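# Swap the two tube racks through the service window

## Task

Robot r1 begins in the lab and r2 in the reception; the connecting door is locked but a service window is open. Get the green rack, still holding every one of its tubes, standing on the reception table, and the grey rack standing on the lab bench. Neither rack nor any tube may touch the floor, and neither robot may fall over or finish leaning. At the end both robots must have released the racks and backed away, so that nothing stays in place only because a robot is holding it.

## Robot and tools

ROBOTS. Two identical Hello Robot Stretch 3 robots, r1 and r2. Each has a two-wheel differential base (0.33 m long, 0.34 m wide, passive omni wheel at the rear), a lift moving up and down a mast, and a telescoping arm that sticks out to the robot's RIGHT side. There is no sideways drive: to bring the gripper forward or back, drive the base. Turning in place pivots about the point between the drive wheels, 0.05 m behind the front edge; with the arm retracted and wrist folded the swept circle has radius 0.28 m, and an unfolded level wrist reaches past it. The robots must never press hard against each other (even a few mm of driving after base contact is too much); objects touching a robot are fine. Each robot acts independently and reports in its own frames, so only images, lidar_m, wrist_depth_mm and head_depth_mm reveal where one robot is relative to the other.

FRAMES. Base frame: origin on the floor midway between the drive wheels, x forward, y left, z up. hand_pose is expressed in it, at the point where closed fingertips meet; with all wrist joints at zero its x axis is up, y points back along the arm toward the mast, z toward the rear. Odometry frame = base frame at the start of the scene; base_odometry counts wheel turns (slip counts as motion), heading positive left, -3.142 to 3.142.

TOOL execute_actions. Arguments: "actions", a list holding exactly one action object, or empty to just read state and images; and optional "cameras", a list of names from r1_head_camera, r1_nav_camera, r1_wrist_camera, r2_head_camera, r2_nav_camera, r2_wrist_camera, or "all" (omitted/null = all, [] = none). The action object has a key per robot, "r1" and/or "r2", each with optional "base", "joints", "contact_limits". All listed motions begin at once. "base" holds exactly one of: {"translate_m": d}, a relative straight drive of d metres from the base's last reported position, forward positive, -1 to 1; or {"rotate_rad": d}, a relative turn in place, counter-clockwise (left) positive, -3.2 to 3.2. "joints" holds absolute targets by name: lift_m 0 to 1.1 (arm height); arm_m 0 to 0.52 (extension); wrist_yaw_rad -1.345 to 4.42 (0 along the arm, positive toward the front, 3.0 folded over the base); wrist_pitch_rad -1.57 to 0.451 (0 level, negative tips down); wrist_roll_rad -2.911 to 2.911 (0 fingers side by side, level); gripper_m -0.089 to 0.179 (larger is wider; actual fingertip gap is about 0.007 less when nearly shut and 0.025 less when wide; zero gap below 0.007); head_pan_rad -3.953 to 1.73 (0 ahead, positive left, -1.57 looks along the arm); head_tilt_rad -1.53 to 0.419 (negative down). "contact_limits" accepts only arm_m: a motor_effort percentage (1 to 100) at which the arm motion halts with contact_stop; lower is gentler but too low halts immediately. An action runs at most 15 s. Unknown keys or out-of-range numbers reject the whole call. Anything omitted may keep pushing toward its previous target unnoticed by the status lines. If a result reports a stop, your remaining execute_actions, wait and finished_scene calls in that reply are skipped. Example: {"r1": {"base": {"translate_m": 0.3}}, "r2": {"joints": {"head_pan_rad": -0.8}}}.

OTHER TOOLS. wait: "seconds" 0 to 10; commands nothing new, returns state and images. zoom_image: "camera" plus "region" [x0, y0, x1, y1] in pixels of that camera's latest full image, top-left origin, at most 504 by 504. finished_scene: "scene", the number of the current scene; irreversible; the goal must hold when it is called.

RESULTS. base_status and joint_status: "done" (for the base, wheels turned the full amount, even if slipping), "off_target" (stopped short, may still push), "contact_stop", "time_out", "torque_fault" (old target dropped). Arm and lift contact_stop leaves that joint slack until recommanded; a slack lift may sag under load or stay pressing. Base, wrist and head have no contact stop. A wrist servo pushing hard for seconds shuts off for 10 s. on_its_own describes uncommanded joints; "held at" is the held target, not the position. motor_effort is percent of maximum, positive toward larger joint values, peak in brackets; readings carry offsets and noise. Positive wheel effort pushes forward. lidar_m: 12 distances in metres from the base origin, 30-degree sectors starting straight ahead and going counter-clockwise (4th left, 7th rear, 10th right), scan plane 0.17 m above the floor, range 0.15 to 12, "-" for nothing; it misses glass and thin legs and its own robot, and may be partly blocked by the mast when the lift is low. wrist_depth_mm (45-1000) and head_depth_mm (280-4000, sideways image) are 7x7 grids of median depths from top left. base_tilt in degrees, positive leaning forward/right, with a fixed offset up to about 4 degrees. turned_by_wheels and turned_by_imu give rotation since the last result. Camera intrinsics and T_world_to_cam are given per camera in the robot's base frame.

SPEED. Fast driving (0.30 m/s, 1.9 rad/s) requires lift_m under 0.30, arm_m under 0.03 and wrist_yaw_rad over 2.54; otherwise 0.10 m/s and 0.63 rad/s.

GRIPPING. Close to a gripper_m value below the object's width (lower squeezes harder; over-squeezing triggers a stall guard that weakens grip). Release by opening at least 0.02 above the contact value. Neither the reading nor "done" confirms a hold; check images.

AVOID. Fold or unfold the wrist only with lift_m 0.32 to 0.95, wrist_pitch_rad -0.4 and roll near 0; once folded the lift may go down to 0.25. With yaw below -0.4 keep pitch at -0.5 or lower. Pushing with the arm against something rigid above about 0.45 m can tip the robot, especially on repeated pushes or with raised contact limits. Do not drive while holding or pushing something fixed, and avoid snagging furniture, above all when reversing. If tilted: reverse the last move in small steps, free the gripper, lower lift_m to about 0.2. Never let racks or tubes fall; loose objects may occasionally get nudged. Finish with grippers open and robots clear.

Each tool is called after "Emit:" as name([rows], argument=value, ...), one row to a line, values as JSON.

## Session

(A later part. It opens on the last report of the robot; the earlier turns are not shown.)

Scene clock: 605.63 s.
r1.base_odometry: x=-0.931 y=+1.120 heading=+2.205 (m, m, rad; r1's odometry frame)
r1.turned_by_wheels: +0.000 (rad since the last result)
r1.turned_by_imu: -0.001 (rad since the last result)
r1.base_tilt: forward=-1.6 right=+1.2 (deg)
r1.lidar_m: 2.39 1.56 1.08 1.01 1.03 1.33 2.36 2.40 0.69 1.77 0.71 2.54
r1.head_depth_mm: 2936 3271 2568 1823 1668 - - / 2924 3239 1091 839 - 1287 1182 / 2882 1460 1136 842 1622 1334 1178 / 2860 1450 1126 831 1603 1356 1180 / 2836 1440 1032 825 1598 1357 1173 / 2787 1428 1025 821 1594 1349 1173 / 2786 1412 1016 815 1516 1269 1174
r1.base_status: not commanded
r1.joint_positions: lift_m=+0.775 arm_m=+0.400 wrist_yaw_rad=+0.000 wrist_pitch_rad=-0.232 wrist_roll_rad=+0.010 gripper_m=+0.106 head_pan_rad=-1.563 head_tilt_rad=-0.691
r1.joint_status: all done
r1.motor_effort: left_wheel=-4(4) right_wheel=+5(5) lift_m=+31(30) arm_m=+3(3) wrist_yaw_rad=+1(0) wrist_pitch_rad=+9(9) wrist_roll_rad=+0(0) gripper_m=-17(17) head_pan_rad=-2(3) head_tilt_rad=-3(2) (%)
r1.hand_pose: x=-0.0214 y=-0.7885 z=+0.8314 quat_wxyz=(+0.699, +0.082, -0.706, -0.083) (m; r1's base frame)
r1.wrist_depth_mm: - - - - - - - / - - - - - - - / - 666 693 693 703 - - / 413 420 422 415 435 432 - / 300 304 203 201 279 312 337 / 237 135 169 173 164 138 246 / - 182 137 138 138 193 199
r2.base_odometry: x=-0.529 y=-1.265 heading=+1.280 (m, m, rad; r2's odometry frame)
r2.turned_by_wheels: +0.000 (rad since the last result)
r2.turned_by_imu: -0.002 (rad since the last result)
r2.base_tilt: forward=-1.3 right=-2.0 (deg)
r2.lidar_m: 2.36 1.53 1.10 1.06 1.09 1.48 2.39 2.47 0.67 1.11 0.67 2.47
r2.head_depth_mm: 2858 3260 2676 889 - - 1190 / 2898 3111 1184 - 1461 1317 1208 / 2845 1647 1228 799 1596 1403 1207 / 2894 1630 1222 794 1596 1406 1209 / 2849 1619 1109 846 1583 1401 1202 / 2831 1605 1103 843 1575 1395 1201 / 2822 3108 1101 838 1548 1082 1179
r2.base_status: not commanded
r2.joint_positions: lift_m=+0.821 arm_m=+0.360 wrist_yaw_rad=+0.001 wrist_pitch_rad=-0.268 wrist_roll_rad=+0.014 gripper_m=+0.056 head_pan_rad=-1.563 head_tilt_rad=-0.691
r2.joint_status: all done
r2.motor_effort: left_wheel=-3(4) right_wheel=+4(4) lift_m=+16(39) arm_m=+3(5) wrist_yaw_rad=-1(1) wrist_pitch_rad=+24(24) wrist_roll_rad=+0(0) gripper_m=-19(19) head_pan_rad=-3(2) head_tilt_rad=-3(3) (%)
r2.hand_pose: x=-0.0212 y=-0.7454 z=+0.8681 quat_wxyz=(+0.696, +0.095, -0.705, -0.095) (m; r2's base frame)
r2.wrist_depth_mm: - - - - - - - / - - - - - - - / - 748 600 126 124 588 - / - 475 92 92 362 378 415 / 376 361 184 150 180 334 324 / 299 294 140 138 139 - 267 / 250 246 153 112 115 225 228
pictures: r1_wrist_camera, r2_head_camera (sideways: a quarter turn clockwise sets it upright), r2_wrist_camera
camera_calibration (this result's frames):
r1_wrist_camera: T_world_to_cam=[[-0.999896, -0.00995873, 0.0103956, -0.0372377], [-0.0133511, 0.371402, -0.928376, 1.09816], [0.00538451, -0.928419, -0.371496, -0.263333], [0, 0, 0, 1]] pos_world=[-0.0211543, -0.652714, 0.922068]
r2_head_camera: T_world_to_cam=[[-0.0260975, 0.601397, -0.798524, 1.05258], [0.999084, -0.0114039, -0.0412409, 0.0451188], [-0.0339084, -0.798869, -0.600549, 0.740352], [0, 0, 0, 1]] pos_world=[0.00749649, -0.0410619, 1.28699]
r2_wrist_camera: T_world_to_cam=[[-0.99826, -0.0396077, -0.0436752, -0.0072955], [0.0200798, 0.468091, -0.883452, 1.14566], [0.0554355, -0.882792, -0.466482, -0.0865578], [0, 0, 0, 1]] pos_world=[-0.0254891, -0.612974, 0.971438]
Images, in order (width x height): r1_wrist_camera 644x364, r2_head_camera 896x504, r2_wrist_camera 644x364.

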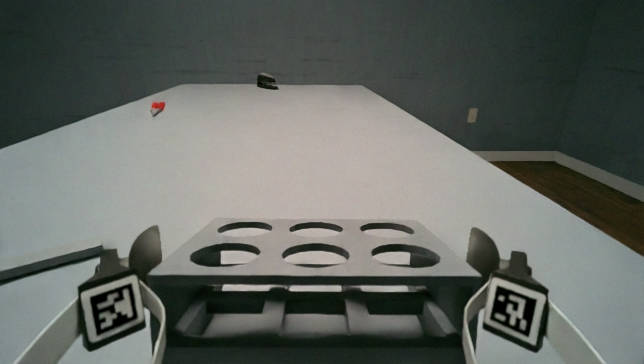

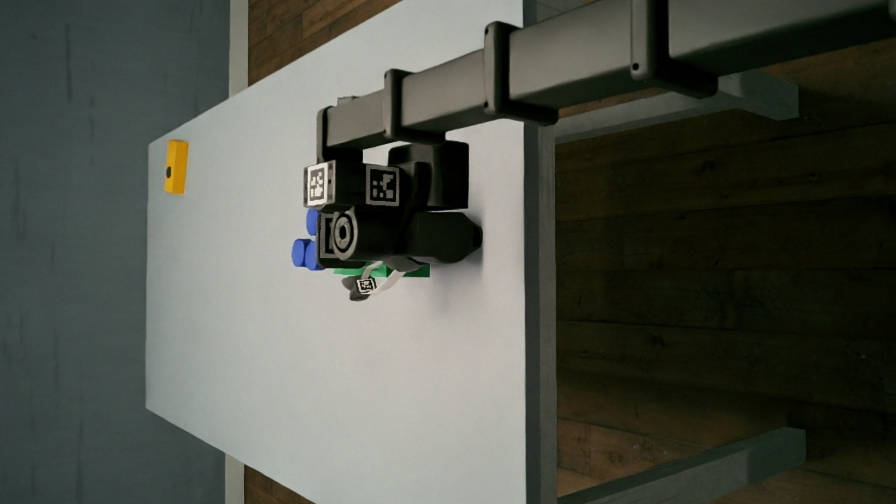

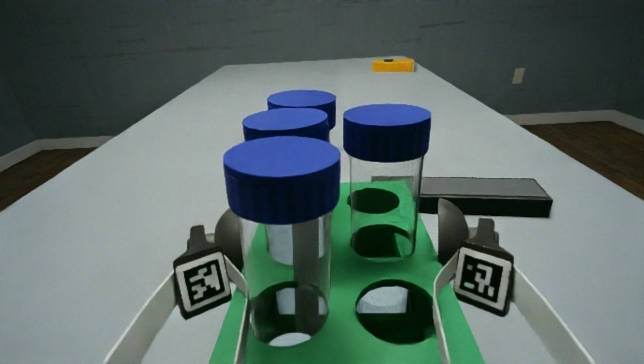

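Emit:
execute_actions([
  {"r1": {"joints": {"lift_m": 0.76}}, "r2": {"joints": {"lift_m": 0.785}}},
], cameras=["r1_wrist_camera", "r2_wrist_camera"])

Scene clock: 610.37 s.
r1.base_odometry: x=-0.931 y=+1.120 heading=+2.205 (m, m, rad; r1's odometry frame)
r1.turned_by_wheels: +0.000 (rad since the last result)
r1.turned_by_imu: +0.000 (rad since the last result)
r1.base_tilt: forward=-1.6 right=+1.0 (deg)
r1.lidar_m: 2.39 1.56 1.07 1.01 1.03 1.33 2.35 2.39 0.69 1.76 0.71 2.55
r1.head_depth_mm: 2968 3295 2576 1825 1626 1391 - / 2935 3233 1072 864 - - 1172 / 2909 1471 1098 870 1614 1335 1183 / 2812 1458 1081 836 1615 1356 1179 / 2806 1439 1028 826 1609 1352 1172 / 2787 1427 1023 823 1598 1348 1174 / 2752 1413 1016 819 1507 1264 1166
r1.base_status: not commanded
r1.joint_positions: lift_m=+0.760 arm_m=+0.400 wrist_yaw_rad=+0.000 wrist_pitch_rad=-0.215 wrist_roll_rad=+0.010 gripper_m=+0.106 head_pan_rad=-1.563 head_tilt_rad=-0.691
r1.joint_status: all done
r1.motor_effort: left_wheel=-4(4) right_wheel=+4(5) lift_m=+29(29) arm_m=+3(3) wrist_yaw_rad=+1(0) wrist_pitch_rad=+4(9) wrist_roll_rad=+0(0) gripper_m=-16(16) head_pan_rad=-2(3) head_tilt_rad=-4(3) (%)
r1.hand_pose: x=-0.0214 y=-0.7900 z=+0.8208 quat_wxyz=(+0.700, +0.076, -0.706, -0.076) (m; r1's base frame)
r1.wrist_depth_mm: - - - - - - - / - - - - - - - / - 655 668 692 704 - - / 399 403 405 416 417 424 - / 287 296 181 178 200 294 298 / 223 130 135 157 138 137 230 / - 171 138 138 139 181 187
r2.base_odometry: x=-0.529 y=-1.265 heading=+1.280 (m, m, rad; r2's odometry frame)
r2.turned_by_wheels: +0.000 (rad since the last result)
r2.turned_by_imu: -0.001 (rad since the last result)
r2.base_tilt: forward=-1.3 right=-2.1 (deg)
r2.lidar_m: 2.36 1.54 1.11 1.06 1.09 1.48 2.39 2.48 0.67 1.12 0.67 2.47
r2.head_depth_mm: 2873 3233 2672 858 840 - - / 2851 3106 1128 - 1486 1345 1205 / 2856 1645 1177 - 1586 1408 1208 / 2861 1633 1164 795 1599 1400 1204 / 2850 1625 1103 845 1589 1395 1203 / 2858 1613 1105 843 1588 1396 1201 / 2807 3129 1101 840 1537 1084 1179
r2.base_status: not commanded
r2.joint_positions: lift_m=+0.786 arm_m=+0.360 wrist_yaw_rad=+0.001 wrist_pitch_rad=-0.268 wrist_roll_rad=+0.014 gripper_m=+0.056 head_pan_rad=-1.563 head_tilt_rad=-0.691
r2.joint_status: all done
r2.motor_effort: left_wheel=-4(4) right_wheel=+3(3) lift_m=+16(17) arm_m=+4(4) wrist_yaw_rad=-1(1) wrist_pitch_rad=+24(24) wrist_roll_rad=+0(0) gripper_m=-18(19) head_pan_rad=-2(2) head_tilt_rad=-3(4) (%)
r2.hand_pose: x=-0.0212 y=-0.7454 z=+0.8332 quat_wxyz=(+0.696, +0.094, -0.705, -0.095) (m; r2's base frame)
r2.wrist_depth_mm: - - - - - - - / - - 967 897 849 - - / - 574 508 126 123 485 - / 415 392 92 92 339 338 339 / 311 304 184 149 179 279 270 / 248 245 141 138 139 - 223 / 207 204 154 112 114 187 190
pictures: r1_wrist_camera, r2_wrist_camera
camera_calibration (this result's frames):
r1_wrist_camera: T_world_to_cam=[[-0.999896, -0.00977378, 0.0105632, -0.0371325], [-0.0133447, 0.354896, -0.934811, 1.0811], [0.00538779, -0.934855, -0.354989, -0.287225], [0, 0, 0, 1]] pos_world=[-0.0211543, -0.652552, 0.90905]
r2_wrist_camera: T_world_to_cam=[[-0.99826, -0.0396173, -0.0436669, -0.00883661], [0.0200799, 0.467902, -0.883552, 1.11474], [0.0554358, -0.882892, -0.466293, -0.103111], [0, 0, 0, 1]] pos_world=[-0.025489, -0.612973, 0.936462]
Images, in order (width x height): r1_wrist_camera 644x364, r2_wrist_camera 644x364.

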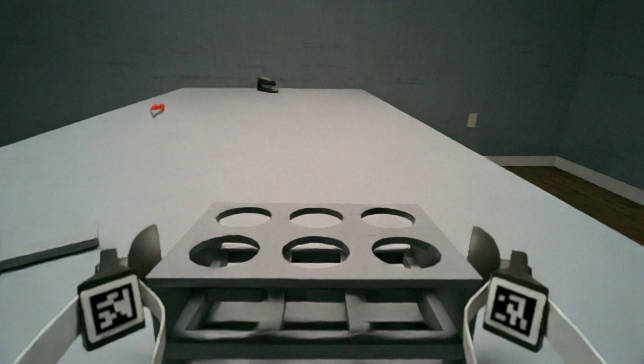

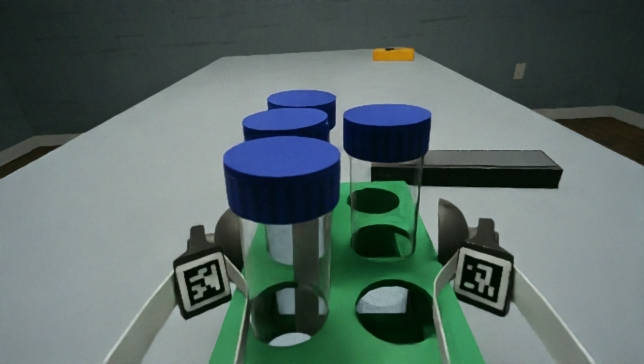

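Emit:
execute_actions([
  {"r1": {"joints": {"lift_m": 0.753}}, "r2": {"joints": {"lift_m": 0.772}}},
], cameras=["r1_wrist_camera", "r2_wrist_camera"])

Scene clock: 615.23 s.
r1.base_odometry: x=-0.931 y=+1.120 heading=+2.205 (m, m, rad; r1's odometry frame)
r1.turned_by_wheels: +0.000 (rad since the last result)
r1.turned_by_imu: +0.000 (rad since the last result)
r1.base_tilt: forward=-1.6 right=+1.2 (deg)
r1.lidar_m: 2.39 1.56 1.07 1.01 1.03 1.33 2.35 2.40 0.69 1.76 0.71 2.54
r1.head_depth_mm: 2944 3275 2595 1814 1632 1408 - / 2953 3203 1071 864 - - 1162 / 2908 1463 1092 873 1608 1330 1180 / 2836 1457 1102 835 1615 1360 1177 / 2778 1442 1029 826 1611 1354 1180 / 2770 1426 1023 823 1592 1351 1170 / 2761 1416 1015 819 1521 1269 1163
r1.base_status: not commanded
r1.joint_positions: lift_m=+0.753 arm_m=+0.400 wrist_yaw_rad=+0.000 wrist_pitch_rad=-0.211 wrist_roll_rad=+0.010 gripper_m=+0.106 head_pan_rad=-1.563 head_tilt_rad=-0.691
r1.joint_status: all done
r1.motor_effort: left_wheel=-4(4) right_wheel=+4(4) lift_m=+29(28) arm_m=+3(3) wrist_yaw_rad=+0(0) wrist_pitch_rad=+3(4) wrist_roll_rad=+0(0) gripper_m=-16(17) head_pan_rad=-3(2) head_tilt_rad=-3(3) (%)
r1.hand_pose: x=-0.0214 y=-0.7902 z=+0.8147 quat_wxyz=(+0.700, +0.075, -0.706, -0.075) (m; r1's base frame)
r1.wrist_depth_mm: - - - - - - - / - - - - - - - / - 643 659 660 671 - - / 380 387 388 393 404 405 - / 255 284 168 170 172 283 287 / 212 131 135 135 136 180 223 / - 164 142 143 145 173 180
r2.base_odometry: x=-0.529 y=-1.265 heading=+1.280 (m, m, rad; r2's odometry frame)
r2.turned_by_wheels: +0.000 (rad since the last result)
r2.turned_by_imu: -0.001 (rad since the last result)
r2.base_tilt: forward=-1.3 right=-2.0 (deg)
r2.lidar_m: 2.36 1.53 1.11 1.06 1.09 1.48 2.39 2.48 0.67 1.11 0.67 2.47
r2.head_depth_mm: 2855 3218 2637 860 836 - - / 2859 3100 1126 905 1481 1390 1200 / 2841 1646 1173 - 1602 1409 1213 / 2882 1629 1123 819 1585 1403 1205 / 2828 1622 1106 846 1586 1406 1209 / 2848 1613 1104 845 1581 1399 1197 / 2872 3146 1098 840 1544 1086 1176
r2.base_status: not commanded
r2.joint_positions: lift_m=+0.773 arm_m=+0.360 wrist_yaw_rad=+0.001 wrist_pitch_rad=-0.268 wrist_roll_rad=+0.014 gripper_m=+0.056 head_pan_rad=-1.563 head_tilt_rad=-0.691
r2.joint_status: all done
r2.motor_effort: left_wheel=-4(3) right_wheel=+4(3) lift_m=+16(16) arm_m=+3(4) wrist_yaw_rad=-2(2) wrist_pitch_rad=+24(24) wrist_roll_rad=+0(0) gripper_m=-19(18) head_pan_rad=-2(3) head_tilt_rad=-3(4) (%)
r2.hand_pose: x=-0.0212 y=-0.7454 z=+0.8202 quat_wxyz=(+0.696, +0.094, -0.705, -0.095) (m; r2's base frame)
r2.wrist_depth_mm: - - - - - - - / - - 898 850 763 - - / - 532 469 126 124 449 - / 375 369 92 92 314 324 316 / 287 280 185 150 178 261 248 / 231 227 141 138 140 - 205 / 194 190 153 111 115 172 176
pictures: r1_wrist_camera, r2_wrist_camera
camera_calibration (this result's frames):
r1_wrist_camera: T_world_to_cam=[[-0.999896, -0.00974022, 0.0105958, -0.0370695], [-0.0133458, 0.351852, -0.935961, 1.07393], [0.00538829, -0.936005, -0.351945, -0.293047], [0, 0, 0, 1]] pos_world=[-0.0211542, -0.652519, 0.902412]
r2_wrist_camera: T_world_to_cam=[[-0.99826, -0.0396205, -0.043664, -0.00940853], [0.0200803, 0.467831, -0.88359, 1.10325], [0.0554357, -0.882929, -0.466221, -0.109256], [0, 0, 0, 1]] pos_world=[-0.0254891, -0.612973, 0.923472]
Images, in order (width x height): r1_wrist_camera 644x364, r2_wrist_camera 644x364.

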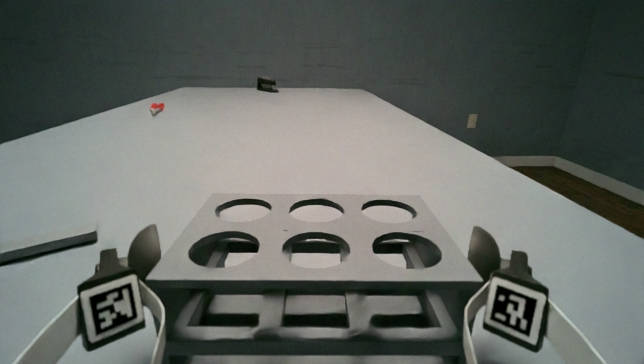

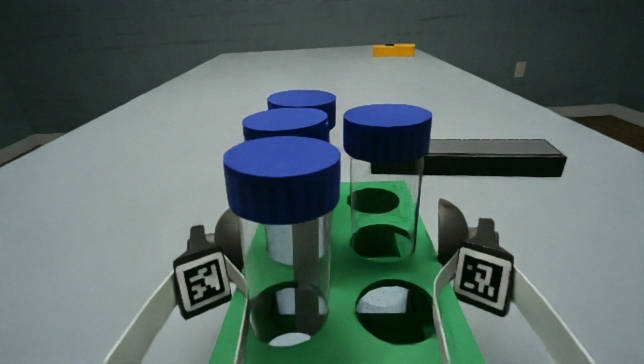

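Emit:
execute_actions([
  {"r1": {"joints": {"lift_m": 0.747}}, "r2": {"joints": {"lift_m": 0.761}}},
], cameras=["r1_wrist_camera", "r2_wrist_camera"])

Scene clock: 619.97 s.
r1.base_odometry: x=-0.931 y=+1.120 heading=+2.205 (m, m, rad; r1's odometry frame)
r1.turned_by_wheels: +0.000 (rad since the last result)
r1.turned_by_imu: +0.000 (rad since the last result)
r1.base_tilt: forward=-1.6 right=+1.1 (deg)
r1.lidar_m: 2.39 1.56 1.07 1.01 1.03 1.33 2.35 2.39 0.69 1.76 0.71 2.55
r1.head_depth_mm: 2972 3260 2584 1818 1628 1376 - / 2912 3233 1048 863 - - 1174 / 2910 1469 1088 897 1614 1334 1188 / 2829 1453 1106 835 1616 1362 1178 / 2787 1435 1030 828 1602 1358 1181 / 2772 1428 1022 822 1592 1347 1169 / 2766 1416 1018 817 1516 1265 1167
r1.base_status: not commanded
r1.joint_positions: lift_m=+0.747 arm_m=+0.400 wrist_yaw_rad=+0.000 wrist_pitch_rad=-0.192 wrist_roll_rad=+0.010 gripper_m=+0.106 head_pan_rad=-1.563 head_tilt_rad=-0.691
r1.joint_status: all done
r1.motor_effort: left_wheel=-4(4) right_wheel=+4(4) lift_m=+26(28) arm_m=+3(2) wrist_yaw_rad=+0(1) wrist_pitch_rad=-3(4) wrist_roll_rad=+0(0) gripper_m=-16(16) head_pan_rad=-3(3) head_tilt_rad=-3(3) (%)
r1.hand_pose: x=-0.0214 y=-0.7917 z=+0.8135 quat_wxyz=(+0.701, +0.068, -0.707, -0.068) (m; r1's base frame)
r1.wrist_depth_mm: - - - - - - - / - - - - - - - / - 689 702 704 740 - - / 391 397 408 402 413 412 - / 256 288 168 170 172 289 291 / 214 130 135 135 137 135 221 / - 163 144 144 148 170 179
r2.base_odometry: x=-0.529 y=-1.265 heading=+1.280 (m, m, rad; r2's odometry frame)
r2.turned_by_wheels: +0.000 (rad since the last result)
r2.turned_by_imu: -0.001 (rad since the last result)
r2.base_tilt: forward=-1.3 right=-2.1 (deg)
r2.lidar_m: 2.36 1.53 1.11 1.06 1.09 1.48 2.39 2.47 0.67 1.11 0.67 2.47
r2.head_depth_mm: 2884 3249 2664 857 847 - - / 2898 3112 1122 886 - 1377 1201 / 2859 1638 1124 - 1590 1410 1206 / 2835 1634 1114 - 1597 1410 1212 / 2855 1616 1109 844 1589 1406 1205 / 2885 1609 1106 843 1580 1403 1197 / 2834 3095 1104 837 1543 1081 1172
r2.base_status: not commanded
r2.joint_positions: lift_m=+0.762 arm_m=+0.360 wrist_yaw_rad=+0.001 wrist_pitch_rad=-0.238 wrist_roll_rad=+0.014 gripper_m=+0.056 head_pan_rad=-1.563 head_tilt_rad=-0.691
r2.joint_status: all done
r2.motor_effort: left_wheel=-4(4) right_wheel=+4(4) lift_m=+13(12) arm_m=+4(4) wrist_yaw_rad=-1(1) wrist_pitch_rad=+9(24) wrist_roll_rad=+0(0) gripper_m=-18(18) head_pan_rad=-2(2) head_tilt_rad=-3(3) (%)
r2.hand_pose: x=-0.0212 y=-0.7480 z=+0.8166 quat_wxyz=(+0.698, +0.084, -0.707, -0.084) (m; r2's base frame)
r2.wrist_depth_mm: - - - - - - - / - - - 958 857 - - / - 573 489 124 120 473 - / 388 374 90 89 316 324 319 / 288 281 184 149 179 260 251 / 227 227 140 137 140 - 203 / 189 187 151 111 112 169 172
pictures: r1_wrist_camera, r2_wrist_camera
camera_calibration (this result's frames):
r1_wrist_camera: T_world_to_cam=[[-0.999896, -0.00953933, 0.0107794, -0.03706], [-0.0133455, 0.333758, -0.942564, 1.06439], [0.0053937, -0.94261, -0.333851, -0.31476], [0, 0, 0, 1]] pos_world=[-0.0211536, -0.652298, 0.898571]
r2_wrist_camera: T_world_to_cam=[[-0.998259, -0.0409191, -0.0424879, -0.0115967], [0.0201075, 0.441094, -0.897236, 1.09246], [0.0554552, -0.896528, -0.439503, -0.145236], [0, 0, 0, 1]] pos_world=[-0.025489, -0.612559, 0.915869]
Images, in order (width x height): r1_wrist_camera 644x364, r2_wrist_camera 644x364.

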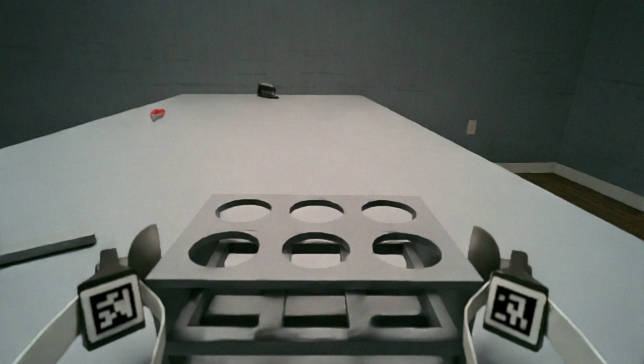

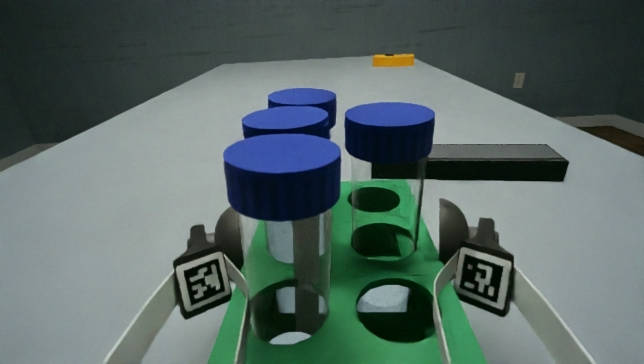

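Both are resting. Release.

Emit:
execute_actions([
  {"r1": {"joints": {"gripper_m": 0.179}}, "r2": {"joints": {"gripper_m": 0.14}}},
], cameras=["r1_wrist_camera", "r2_wrist_camera"])

Scene clock: 625.67 s.
r1.base_odometry: x=-0.931 y=+1.120 heading=+2.205 (m, m, rad; r1's odometry frame)
r1.turned_by_wheels: +0.000 (rad since the last result)
r1.turned_by_imu: +0.000 (rad since the last result)
r1.base_tilt: forward=-1.7 right=+1.1 (deg)
r1.lidar_m: 2.39 1.56 1.07 1.01 1.03 1.33 2.35 2.40 0.69 1.77 0.71 2.54
r1.head_depth_mm: 2964 3269 2566 1827 1635 1378 - / 2937 3232 1050 864 - - 1176 / 2883 1464 1087 894 1604 1333 1183 / 2846 1460 1081 841 1602 1365 1182 / 2827 1441 1049 827 1606 1359 1170 / 2790 1422 1027 822 1594 1351 1169 / 2767 1407 1016 816 1511 1262 1172
r1.base_status: not commanded
r1.joint_positions: lift_m=+0.747 arm_m=+0.400 wrist_yaw_rad=+0.000 wrist_pitch_rad=-0.216 wrist_roll_rad=+0.010 gripper_m=+0.179 head_pan_rad=-1.563 head_tilt_rad=-0.691
r1.joint_status: all done
r1.motor_effort: left_wheel=-4(4) right_wheel=+4(5) lift_m=+29(29) arm_m=+3(3) wrist_yaw_rad=+1(0) wrist_pitch_rad=+4(4) wrist_roll_rad=+0(0) gripper_m=+1(84) head_pan_rad=-3(3) head_tilt_rad=-3(3) (%)
r1.hand_pose: x=-0.0214 y=-0.7898 z=+0.8075 quat_wxyz=(+0.700, +0.076, -0.706, -0.077) (m; r1's base frame)
r1.wrist_depth_mm: - - - - - - - / - - - - - - - / 592 598 611 615 623 - - / 358 361 341 316 375 377 - / 250 260 162 158 163 271 272 / - 146 172 168 169 134 209 / - 155 140 141 141 163 178
r2.base_odometry: x=-0.529 y=-1.265 heading=+1.280 (m, m, rad; r2's odometry frame)
r2.turned_by_wheels: +0.000 (rad since the last result)
r2.turned_by_imu: -0.001 (rad since the last result)
r2.base_tilt: forward=-1.3 right=-2.1 (deg)
r2.lidar_m: 2.36 1.53 1.11 1.06 1.09 1.48 2.39 2.47 0.67 1.12 0.67 2.46
r2.head_depth_mm: 2876 3214 2633 859 846 - - / 2898 3139 1123 886 - 1382 1203 / 2845 1642 1116 - 1602 1404 1210 / 2862 1639 1122 821 1602 1402 1209 / 2851 1624 1111 844 1574 1402 1202 / 2855 1614 1105 843 1576 1400 1205 / 2838 3150 1097 839 1539 1084 1175
r2.base_status: not commanded
r2.joint_positions: lift_m=+0.762 arm_m=+0.360 wrist_yaw_rad=+0.000 wrist_pitch_rad=-0.238 wrist_roll_rad=+0.014 gripper_m=+0.140 head_pan_rad=-1.563 head_tilt_rad=-0.691
r2.joint_status: all done
r2.motor_effort: left_wheel=-4(3) right_wheel=+4(4) lift_m=+13(13) arm_m=+4(4) wrist_yaw_rad=-1(2) wrist_pitch_rad=+9(9) wrist_roll_rad=+0(0) gripper_m=+0(81) head_pan_rad=-3(2) head_tilt_rad=-4(3) (%)
r2.hand_pose: x=-0.0214 y=-0.7480 z=+0.8166 quat_wxyz=(+0.697, +0.084, -0.707, -0.085) (m; r2's base frame)
r2.wrist_depth_mm: - - - - - - - / - - - 946 879 - - / - 576 459 125 126 466 - / 390 373 89 90 332 323 319 / 287 294 256 149 201 268 249 / 227 - 167 138 140 199 207 / 196 183 120 110 109 174 172
pictures: r1_wrist_camera, r2_wrist_camera
camera_calibration (this result's frames):
r1_wrist_camera: T_world_to_cam=[[-0.999896, -0.00979152, 0.010553, -0.0369956], [-0.0133487, 0.356168, -0.934327, 1.0692], [0.00538984, -0.934371, -0.356262, -0.290452], [0, 0, 0, 1]] pos_world=[-0.0211539, -0.652566, 0.895894]
r2_wrist_camera: T_world_to_cam=[[-0.998292, -0.0401063, -0.0424884, -0.011188], [0.0204671, 0.441077, -0.897236, 1.09243], [0.0547255, -0.896572, -0.439503, -0.145287], [0, 0, 0, 1]] pos_world=[-0.0255769, -0.612556, 0.91584]
Images, in order (width x height): r1_wrist_camera 644x364, r2_wrist_camera 644x364.

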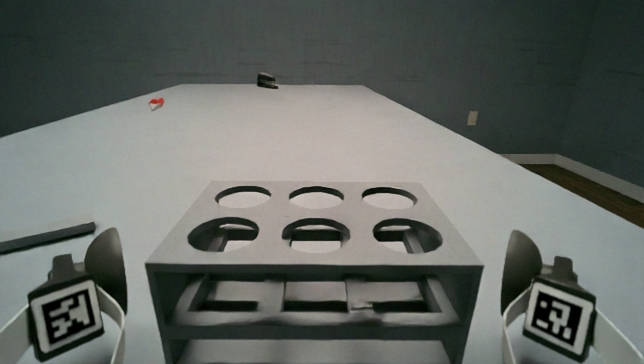

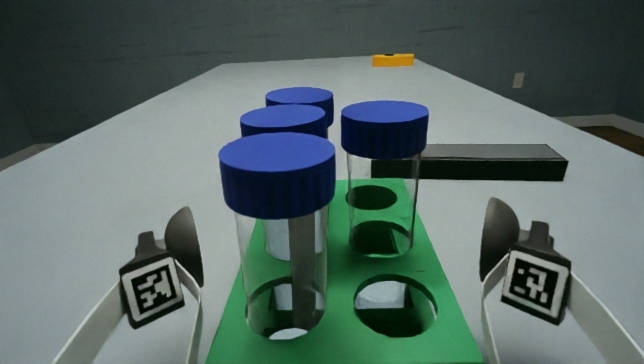

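Emit:
execute_actions([
  {"r1": {"joints": {"arm_m": 0.0, "lift_m": 0.78}}, "r2": {"joints": {"arm_m": 0.0, "lift_m": 0.80}}},
], cameras=["r1_head_camera", "r2_head_camera", "r1_wrist_camera", "r2_wrist_camera"])

Scene clock: 638.10 s.
r1.base_odometry: x=-0.931 y=+1.120 heading=+2.205 (m, m, rad; r1's odometry frame)
r1.turned_by_wheels: +0.000 (rad since the last result)
r1.turned_by_imu: -0.001 (rad since the last result)
r1.base_tilt: forward=-1.5 right=+1.2 (deg)
r1.lidar_m: 2.39 1.56 1.08 1.01 1.03 1.33 2.35 2.40 0.69 1.76 0.71 2.55
r1.head_depth_mm: 2970 3293 2557 1822 1635 1374 - / 2934 3196 1052 858 1028 1336 - / 2915 1472 1043 847 1618 1333 - / 2817 1450 1039 835 1610 - - / 2823 1441 1034 829 1607 1357 1175 / 2799 1428 1021 822 1617 1349 1169 / 2761 1414 1017 818 1506 1266 1172
r1.base_status: not commanded
r1.joint_positions: lift_m=+0.780 arm_m=+0.002 wrist_yaw_rad=+0.000 wrist_pitch_rad=-0.217 wrist_roll_rad=+0.010 gripper_m=+0.179 head_pan_rad=-1.563 head_tilt_rad=-0.691
r1.joint_status: all done
joint sent to its limit — the command would take r1.arm_m past its lower limit, so that joint was sent only as far as its limit.
r1.motor_effort: left_wheel=-4(4) right_wheel=+4(4) lift_m=+42(45) arm_m=-3(4) wrist_yaw_rad=+0(0) wrist_pitch_rad=+4(5) wrist_roll_rad=+0(0) gripper_m=+0(1) head_pan_rad=-2(2) head_tilt_rad=-3(3) (%)
r1.hand_pose: x=-0.0214 y=-0.3918 z=+0.8397 quat_wxyz=(+0.700, +0.077, -0.706, -0.077) (m; r1's base frame)
r1.wrist_depth_mm: - - - - - - - / - - - - - - - / - 747 766 561 789 - - / 453 457 465 460 465 482 - / 431 436 441 453 467 479 - / 450 - - - - 516 - / - - - - - - -
r2.base_odometry: x=-0.529 y=-1.265 heading=+1.280 (m, m, rad; r2's odometry frame)
r2.turned_by_wheels: +0.000 (rad since the last result)
r2.turned_by_imu: -0.002 (rad since the last result)
r2.base_tilt: forward=-1.3 right=-2.1 (deg)
r2.lidar_m: 2.36 1.53 1.10 1.06 1.09 1.48 2.39 2.48 0.67 1.12 0.67 2.47
r2.head_depth_mm: 2923 3252 2674 861 878 1354 - / 2863 3135 1125 852 1490 1262 - / 2836 1641 1121 824 1591 1443 - / 2870 1636 1116 815 1582 1479 1179 / 2828 1627 1113 844 1572 1398 1209 / 2830 1617 1108 843 1576 1399 1195 / 2849 3090 1099 838 1538 1084 1173
r2.base_status: not commanded
r2.joint_positions: lift_m=+0.799 arm_m=+0.003 wrist_yaw_rad=+0.000 wrist_pitch_rad=-0.238 wrist_roll_rad=+0.014 gripper_m=+0.140 head_pan_rad=-1.563 head_tilt_rad=-0.691
r2.joint_status: all done
joint sent to its limit — the command would take r2.arm_m past its lower limit, so that joint was sent only as far as its limit.
r2.motor_effort: left_wheel=-3(4) right_wheel=+4(4) lift_m=+41(41) arm_m=-4(3) wrist_yaw_rad=-1(1) wrist_pitch_rad=+9(10) wrist_roll_rad=+0(0) gripper_m=+0(0) head_pan_rad=-2(2) head_tilt_rad=-3(3) (%)
r2.hand_pose: x=-0.0214 y=-0.3915 z=+0.8542 quat_wxyz=(+0.697, +0.084, -0.707, -0.085) (m; r2's base frame)
r2.wrist_depth_mm: - - - - - - - / - - - - - - - / - 873 665 487 611 596 - / - 468 455 438 424 421 403 / 397 386 383 422 420 376 - / - - - - - - - / - - - - - 524 -
pictures: r1_head_camera (sideways: a quarter turn clockwise sets it upright), r1_wrist_camera, r2_head_camera (sideways: a quarter turn clockwise sets it upright), r2_wrist_camera
camera_calibration (this result's frames):
r1_head_camera: T_world_to_cam=[[-0.00271604, 0.641818, -0.766852, 1.02003], [0.998647, -0.0380792, -0.0354074, 0.0456797], [-0.0519262, -0.765911, -0.640846, 0.79064], [0, 0, 0, 1]] pos_world=[-0.00179253, -0.0473748, 1.29051]
r1_wrist_camera: T_world_to_cam=[[-0.999897, -0.00978394, 0.0105391, -0.0334289], [-0.013341, 0.357543, -0.933802, 0.957596], [0.00536807, -0.933846, -0.357636, 0.0943072], [0, 0, 0, 1]] pos_world=[-0.0211563, -0.25464, 0.928285]
r2_head_camera: T_world_to_cam=[[-0.0260979, 0.601435, -0.798495, 1.05255], [0.999084, -0.0114018, -0.0412418, 0.04512], [-0.0339085, -0.79884, -0.600587, 0.740402], [0, 0, 0, 1]] pos_world=[0.00749649, -0.0410612, 1.28699]
r2_wrist_camera: T_world_to_cam=[[-0.998292, -0.0401061, -0.0424885, 0.00470724], [0.0204671, 0.441081, -0.897234, 0.968912], [0.0547255, -0.896571, -0.439506, 0.190867], [0, 0, 0, 1]] pos_world=[-0.0255769, -0.256054, 0.953428]
Images, in order (width x height): r1_head_camera 896x504, r1_wrist_camera 644x364, r2_head_camera 896x504, r2_wrist_camera 644x364.

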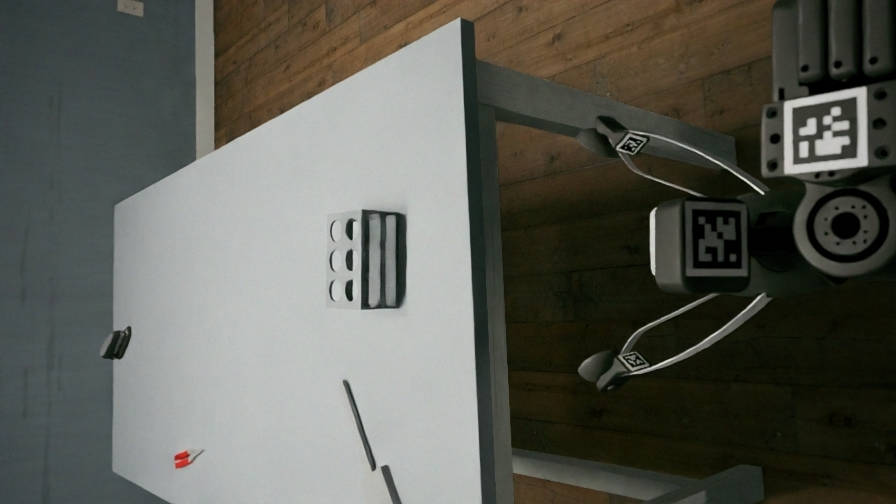

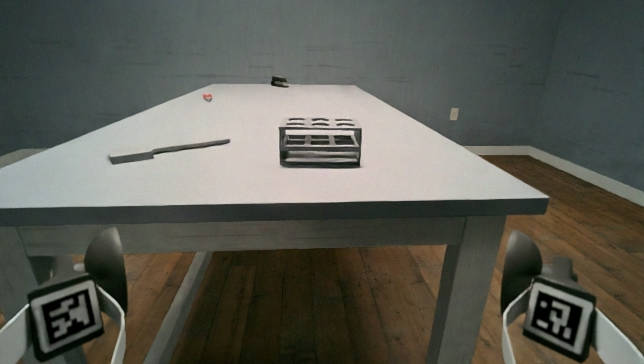

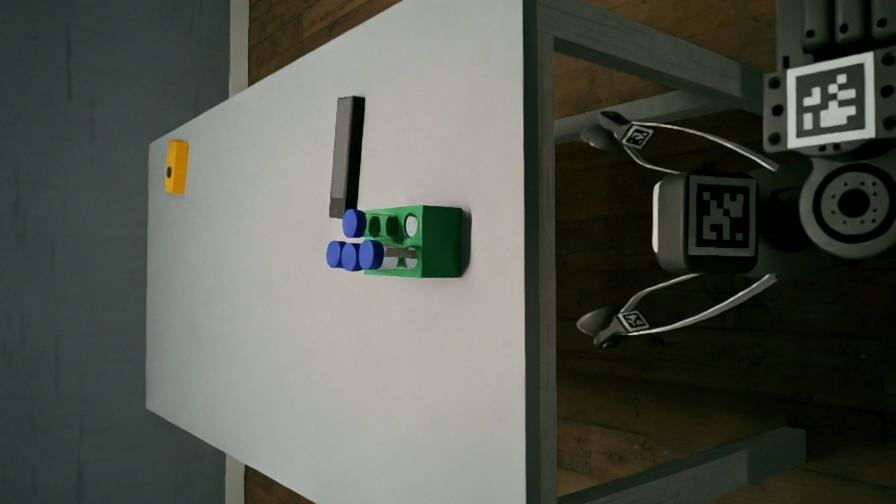

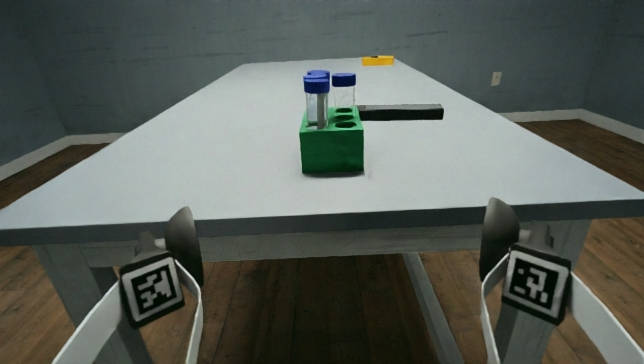

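Both racks are standing on their destination tables and the grippers are clear.

Emit:
finished_scene(scene=2)

The scene is finished: the task was done.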